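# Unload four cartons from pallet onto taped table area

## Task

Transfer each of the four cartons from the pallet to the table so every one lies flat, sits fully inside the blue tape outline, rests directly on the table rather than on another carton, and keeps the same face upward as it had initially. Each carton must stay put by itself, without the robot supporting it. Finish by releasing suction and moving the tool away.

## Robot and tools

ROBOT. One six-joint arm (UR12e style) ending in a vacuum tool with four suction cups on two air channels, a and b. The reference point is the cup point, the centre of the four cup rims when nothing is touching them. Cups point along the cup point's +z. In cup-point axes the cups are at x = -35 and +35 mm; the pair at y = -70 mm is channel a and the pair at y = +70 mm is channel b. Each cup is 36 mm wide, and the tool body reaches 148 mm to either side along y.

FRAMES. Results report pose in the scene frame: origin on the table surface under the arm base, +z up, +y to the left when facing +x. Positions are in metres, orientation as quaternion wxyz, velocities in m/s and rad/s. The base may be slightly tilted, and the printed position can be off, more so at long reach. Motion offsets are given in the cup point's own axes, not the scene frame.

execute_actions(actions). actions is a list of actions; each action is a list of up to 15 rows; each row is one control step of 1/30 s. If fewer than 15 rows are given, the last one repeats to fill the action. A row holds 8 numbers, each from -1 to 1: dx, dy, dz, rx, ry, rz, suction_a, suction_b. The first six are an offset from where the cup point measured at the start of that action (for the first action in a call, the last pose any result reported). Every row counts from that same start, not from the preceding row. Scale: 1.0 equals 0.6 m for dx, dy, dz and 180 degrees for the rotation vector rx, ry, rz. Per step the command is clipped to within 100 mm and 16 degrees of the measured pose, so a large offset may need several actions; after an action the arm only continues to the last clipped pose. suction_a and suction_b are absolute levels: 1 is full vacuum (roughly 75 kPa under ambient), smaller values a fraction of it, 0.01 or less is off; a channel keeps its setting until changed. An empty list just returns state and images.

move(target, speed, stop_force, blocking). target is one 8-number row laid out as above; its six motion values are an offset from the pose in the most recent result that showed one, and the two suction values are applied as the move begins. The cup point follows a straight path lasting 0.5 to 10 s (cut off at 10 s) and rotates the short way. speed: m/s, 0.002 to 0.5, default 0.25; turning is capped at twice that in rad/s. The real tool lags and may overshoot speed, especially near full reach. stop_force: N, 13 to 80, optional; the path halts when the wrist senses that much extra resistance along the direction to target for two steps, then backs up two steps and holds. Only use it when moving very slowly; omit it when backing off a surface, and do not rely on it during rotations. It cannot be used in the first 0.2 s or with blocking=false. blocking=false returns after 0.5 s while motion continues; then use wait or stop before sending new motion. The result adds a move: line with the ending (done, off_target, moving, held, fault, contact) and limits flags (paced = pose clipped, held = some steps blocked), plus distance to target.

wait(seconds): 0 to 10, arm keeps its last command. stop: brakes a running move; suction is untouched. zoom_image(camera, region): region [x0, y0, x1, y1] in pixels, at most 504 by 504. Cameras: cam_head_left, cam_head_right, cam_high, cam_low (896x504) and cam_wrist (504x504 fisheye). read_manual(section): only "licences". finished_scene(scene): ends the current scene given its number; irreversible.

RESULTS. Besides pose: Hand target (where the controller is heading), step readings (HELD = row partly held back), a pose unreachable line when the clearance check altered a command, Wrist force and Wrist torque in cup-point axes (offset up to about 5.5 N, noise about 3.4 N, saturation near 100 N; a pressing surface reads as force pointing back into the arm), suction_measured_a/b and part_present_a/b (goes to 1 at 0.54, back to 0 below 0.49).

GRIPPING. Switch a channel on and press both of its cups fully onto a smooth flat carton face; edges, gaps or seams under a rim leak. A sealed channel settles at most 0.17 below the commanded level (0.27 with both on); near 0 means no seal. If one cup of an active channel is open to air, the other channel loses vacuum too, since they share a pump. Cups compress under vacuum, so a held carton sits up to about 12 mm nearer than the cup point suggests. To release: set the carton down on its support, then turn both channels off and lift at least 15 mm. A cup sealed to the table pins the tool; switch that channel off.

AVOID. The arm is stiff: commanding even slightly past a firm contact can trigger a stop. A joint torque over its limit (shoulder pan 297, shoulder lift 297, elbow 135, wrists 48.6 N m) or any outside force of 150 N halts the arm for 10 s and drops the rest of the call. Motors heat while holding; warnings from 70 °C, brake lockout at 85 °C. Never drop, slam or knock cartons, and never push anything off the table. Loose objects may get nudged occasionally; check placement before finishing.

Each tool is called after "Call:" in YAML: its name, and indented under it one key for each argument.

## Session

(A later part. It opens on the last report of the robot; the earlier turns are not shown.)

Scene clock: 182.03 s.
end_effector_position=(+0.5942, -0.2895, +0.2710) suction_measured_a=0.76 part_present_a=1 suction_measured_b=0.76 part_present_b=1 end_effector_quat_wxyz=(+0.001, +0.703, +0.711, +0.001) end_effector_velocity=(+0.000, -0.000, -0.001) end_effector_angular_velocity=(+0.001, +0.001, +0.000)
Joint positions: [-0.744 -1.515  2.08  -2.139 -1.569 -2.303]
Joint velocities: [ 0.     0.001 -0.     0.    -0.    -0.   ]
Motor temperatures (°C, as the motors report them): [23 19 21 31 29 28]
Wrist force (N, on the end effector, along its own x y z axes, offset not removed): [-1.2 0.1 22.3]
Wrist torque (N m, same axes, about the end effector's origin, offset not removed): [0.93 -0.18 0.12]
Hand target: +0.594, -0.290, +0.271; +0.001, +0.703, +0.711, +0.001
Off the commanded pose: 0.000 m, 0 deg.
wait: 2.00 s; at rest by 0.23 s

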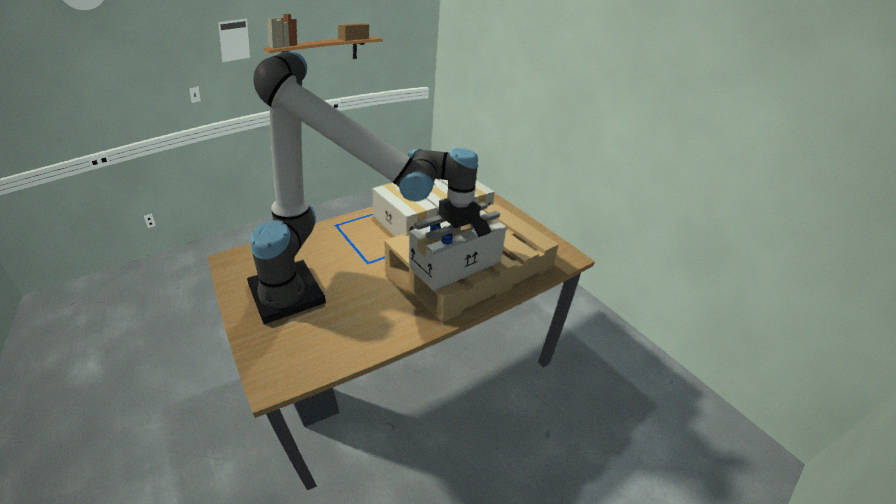

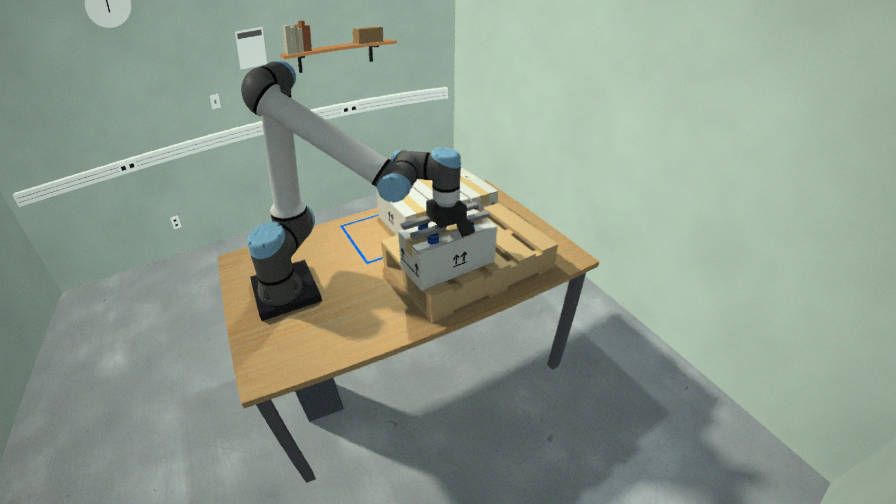

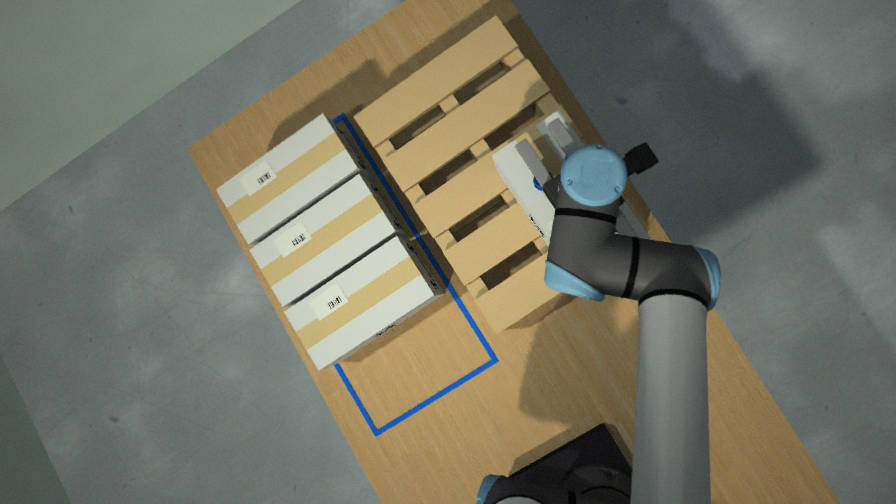

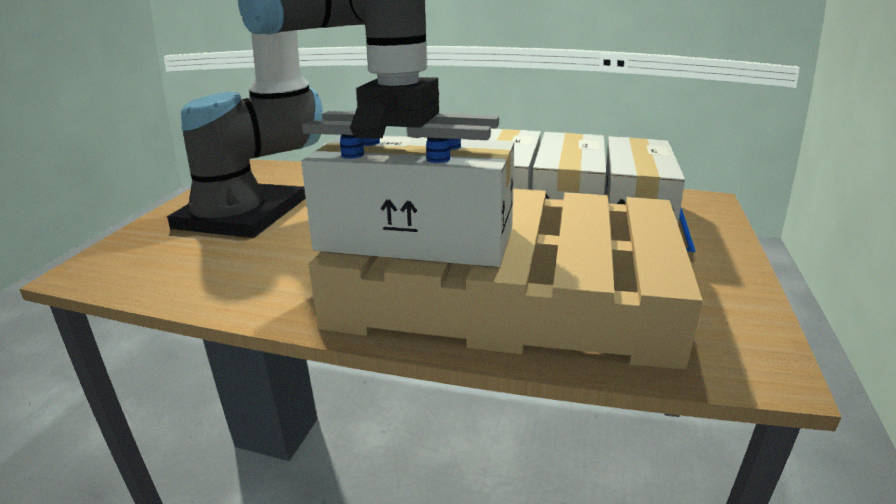

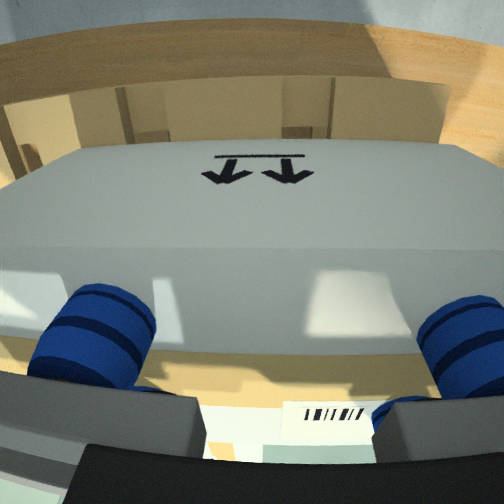

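Call:
move:
  target: [0,0,-0.055,0,0,0,1,1]
  speed: 0.2

Call:
move:
  target: [0.8675,-0.154,-0.03,0,0,0.5035,1,1]
  speed: 0.45

Call:
move:
  target: [0,0,0.278,0,0,0,1,1]
  speed: 0.28

Scene clock: 188.20 s.
end_effector_position=(+0.5942, -0.2895, +0.3036) suction_measured_a=0.76 part_present_a=1 suction_measured_b=0.76 part_present_b=1 end_effector_quat_wxyz=(+0.001, +0.703, +0.711, +0.001) end_effector_velocity=(+0.000, -0.000, +0.003) end_effector_angular_velocity=(-0.000, -0.000, +0.000)
Joint positions: [-0.744 -1.546  2.046 -2.074 -1.569 -2.303]
Joint velocities: [-0.    -0.003 -0.004  0.006  0.    -0.   ]
Motor temperatures (°C, as the motors report them): [23 19 21 31 29 28]
Wrist force (N, on the end effector, along its own x y z axes, offset not removed): [-1.4 -1.9 22.1]
Wrist torque (N m, same axes, about the end effector's origin, offset not removed): [0.53 -0.09 0.12]
Hand target: +0.594, -0.290, +0.304; +0.001, +0.703, +0.711, +0.001
Off the commanded pose: 0.000 m, 0 deg.
move: done

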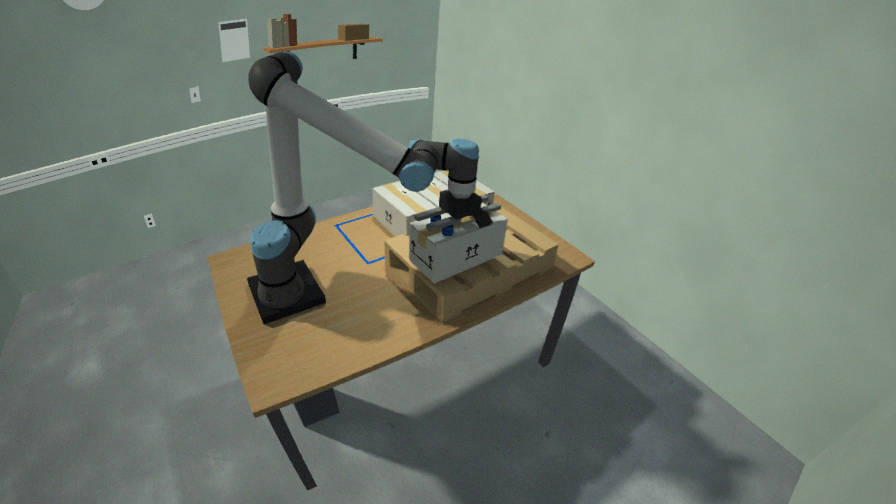

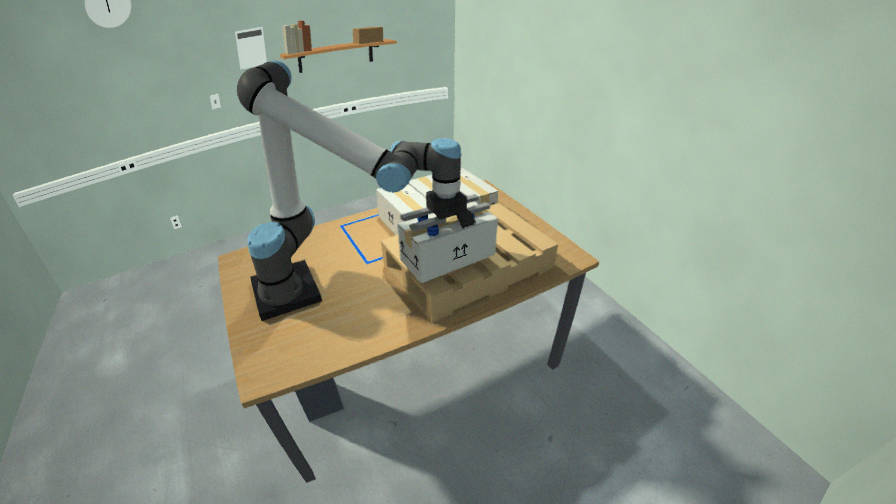

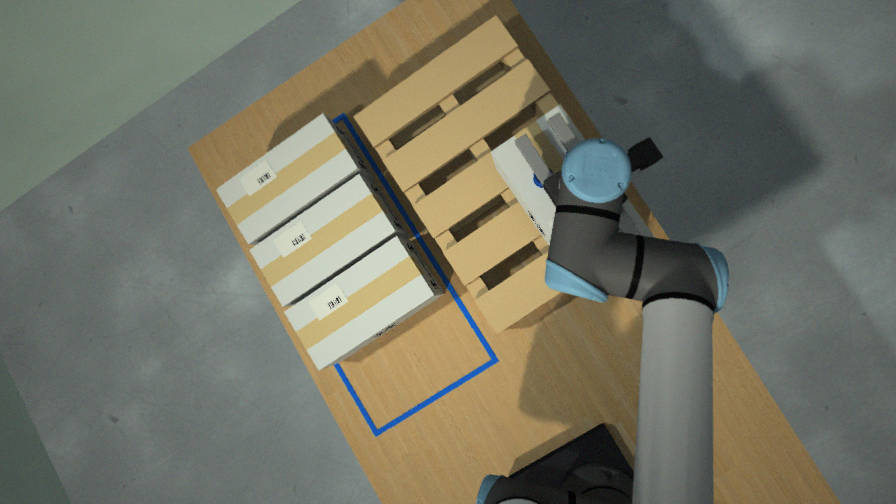

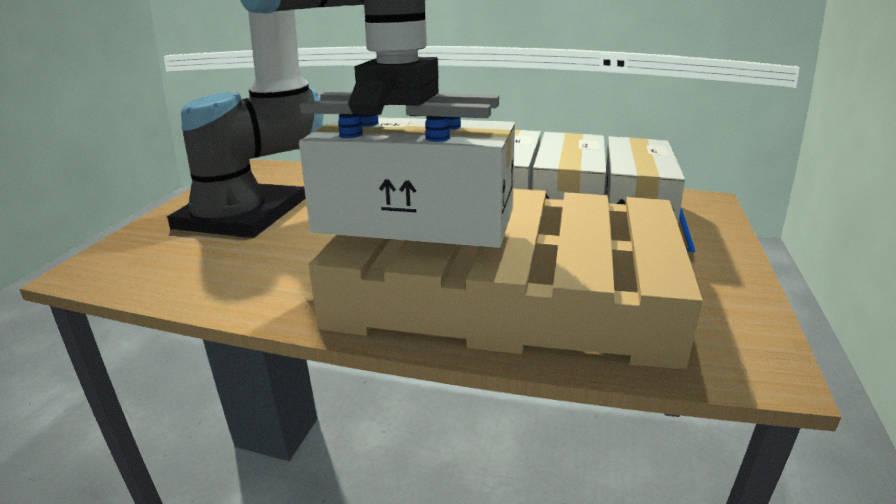

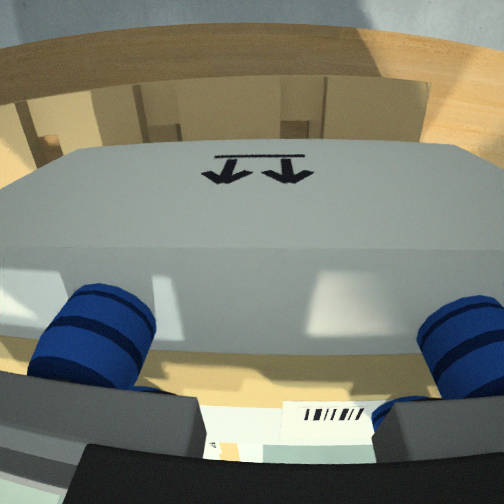

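Scene clock: 190.73 s.
end_effector_position=(+0.4955, +0.2292, +0.3213) suction_measured_a=0.76 part_present_a=1 suction_measured_b=0.76 part_present_b=1 end_effector_quat_wxyz=(-0.000, +1.000, +0.001, +0.002) end_effector_velocity=(-0.001, +0.003, -0.000) end_effector_angular_velocity=(-0.005, +0.002, -0.014)
Joint positions: [ 0.086 -1.767  2.21  -2.018 -1.571  0.106]
Joint velocities: [ 0.008  0.003 -0.002  0.002 -0.005  0.022]
Motor temperatures (°C, as the motors report them): [23 19 21 31 29 28]
Wrist force (N, on the end effector, along its own x y z axes, offset not removed): [0.2 -3.5 20.7]
Wrist torque (N m, same axes, about the end effector's origin, offset not removed): [0.43 -0.33 0.06]
Hand target: +0.495, +0.230, +0.321; -0.000, +1.000, +0.000, +0.002
Off the commanded pose: 0.001 m, 0 deg.
move: done

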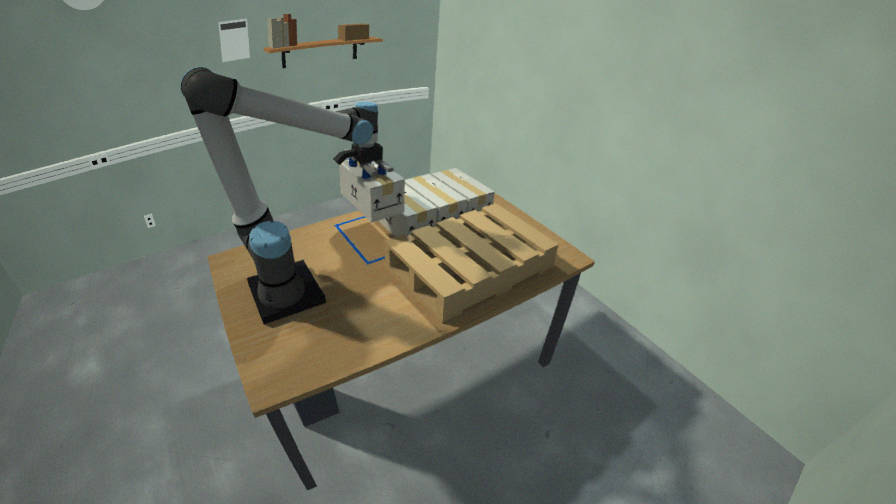

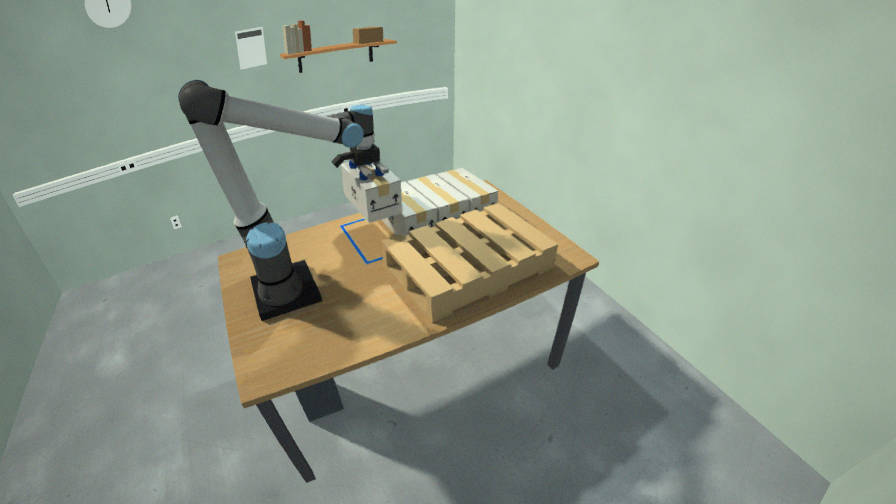

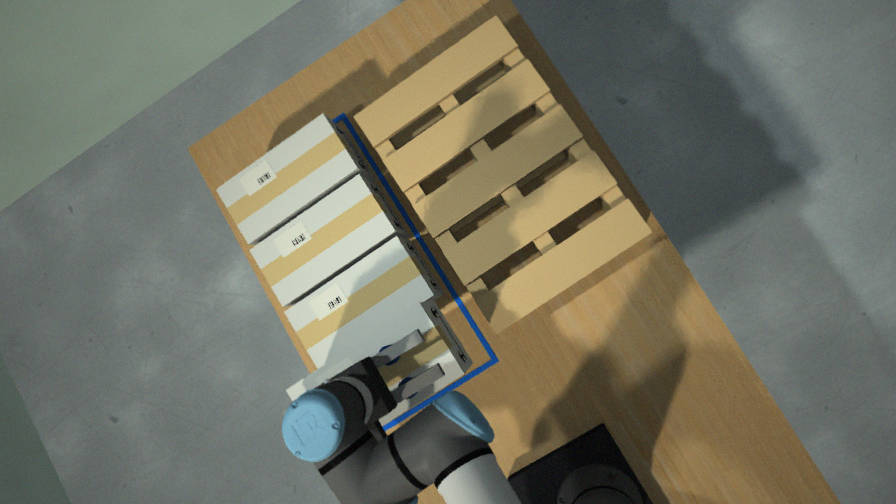

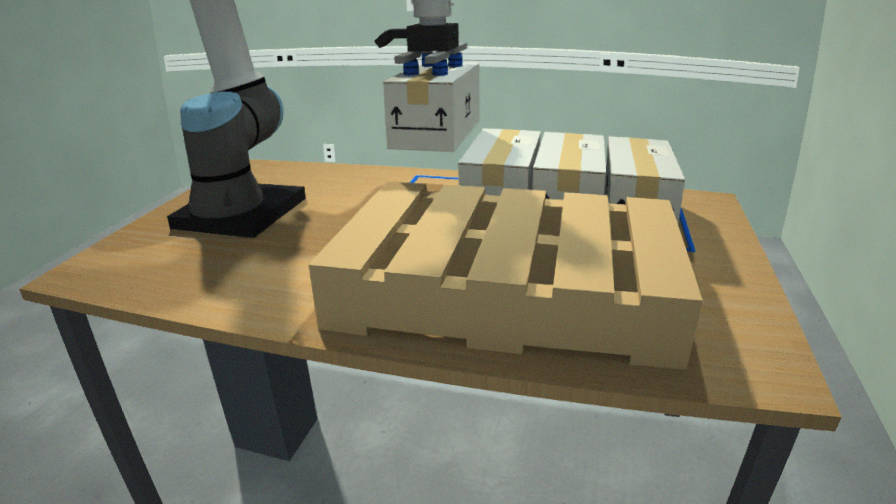

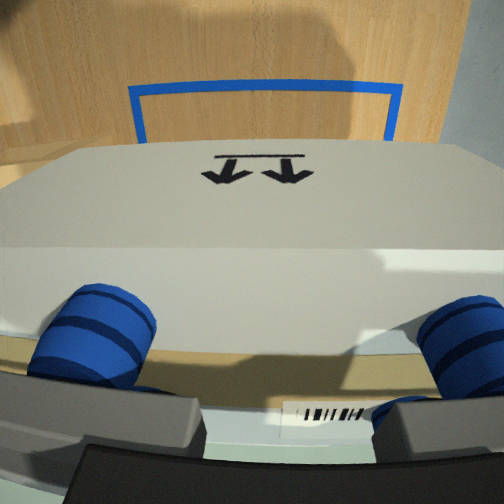

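Scene clock: 192.07 s.
end_effector_position=(+0.4958, +0.2293, +0.1550) suction_measured_a=0.76 part_present_a=1 suction_measured_b=0.76 part_present_b=1 end_effector_quat_wxyz=(-0.000, +1.000, +0.001, +0.002) end_effector_velocity=(+0.001, +0.000, -0.003) end_effector_angular_velocity=(+0.000, -0.001, -0.001)
Joint positions: [ 0.086 -1.55   2.383 -2.408 -1.571  0.106]
Joint velocities: [-0.     0.007  0.001 -0.009  0.     0.001]
Motor temperatures (°C, as the motors report them): [23 19 21 31 29 28]
Wrist force (N, on the end effector, along its own x y z axes, offset not removed): [0.7 -0.9 21.9]
Wrist torque (N m, same axes, about the end effector's origin, offset not removed): [0.89 -0.46 0.10]
Hand target: +0.496, +0.229, +0.155; -0.000, +1.000, +0.001, +0.002
Off the commanded pose: 0.001 m, 0 deg.
move: done

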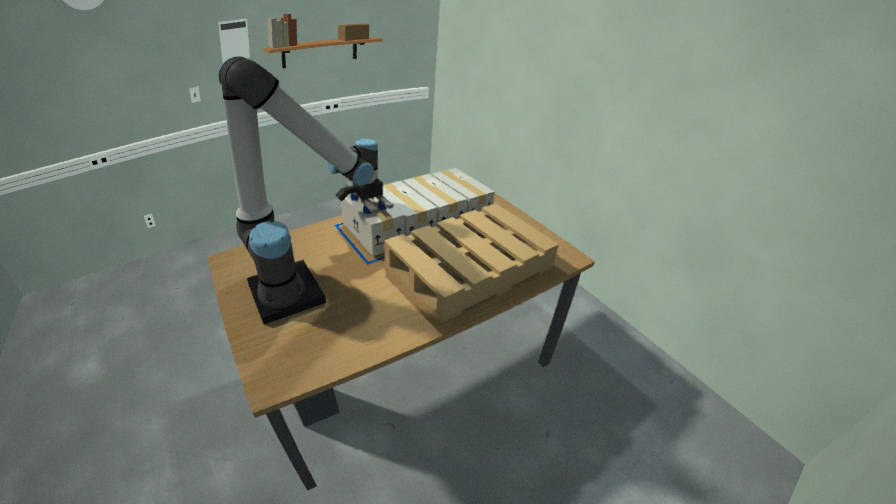

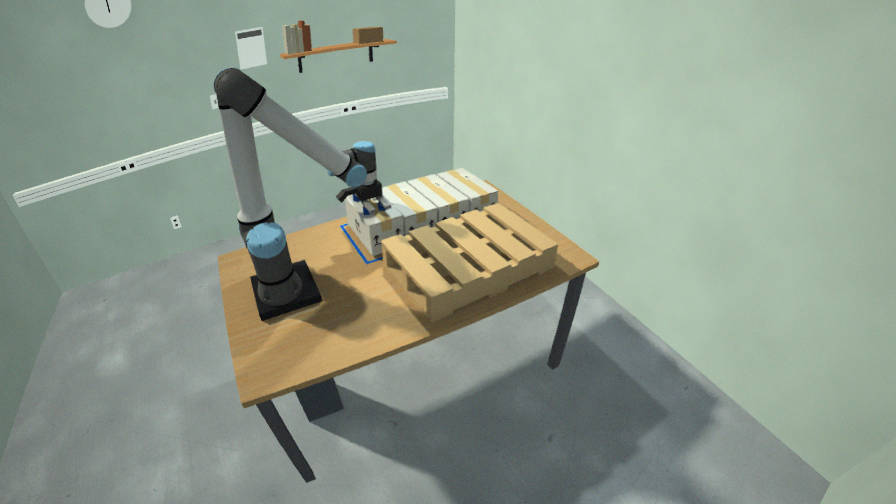

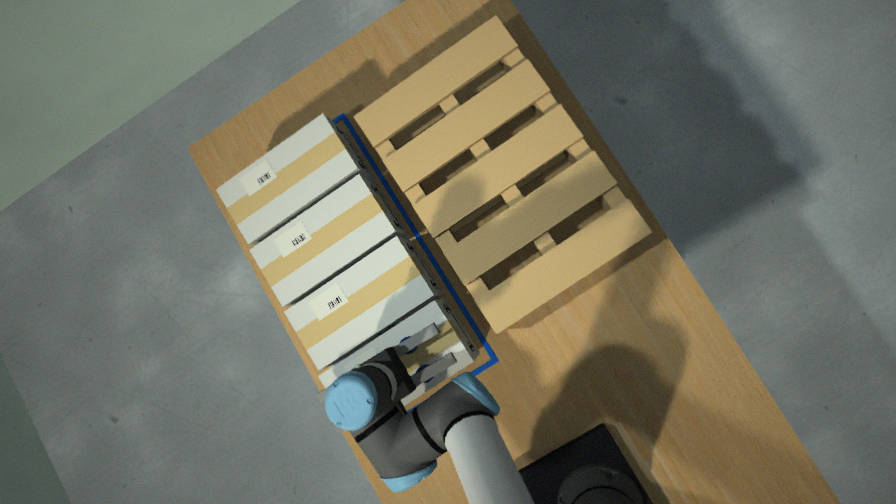

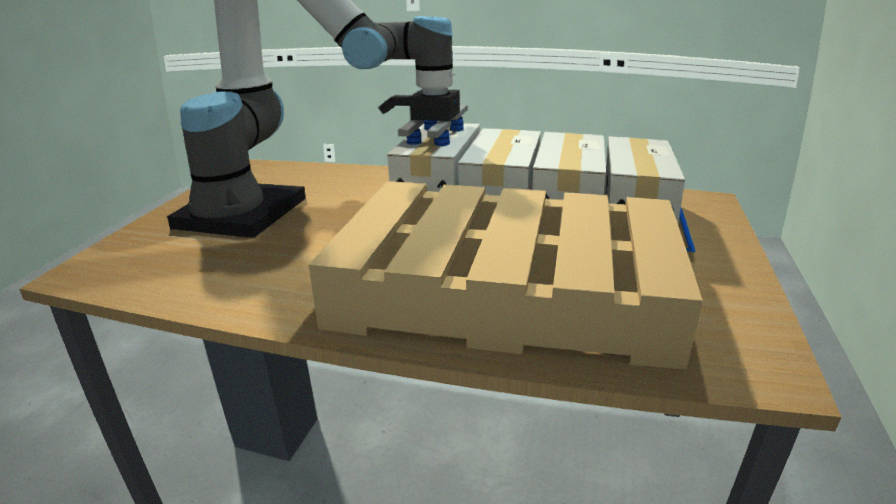

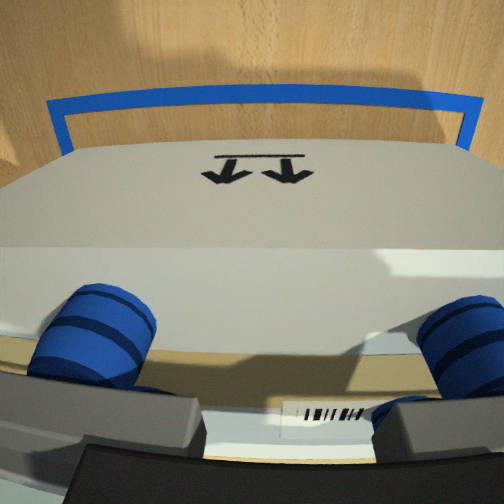

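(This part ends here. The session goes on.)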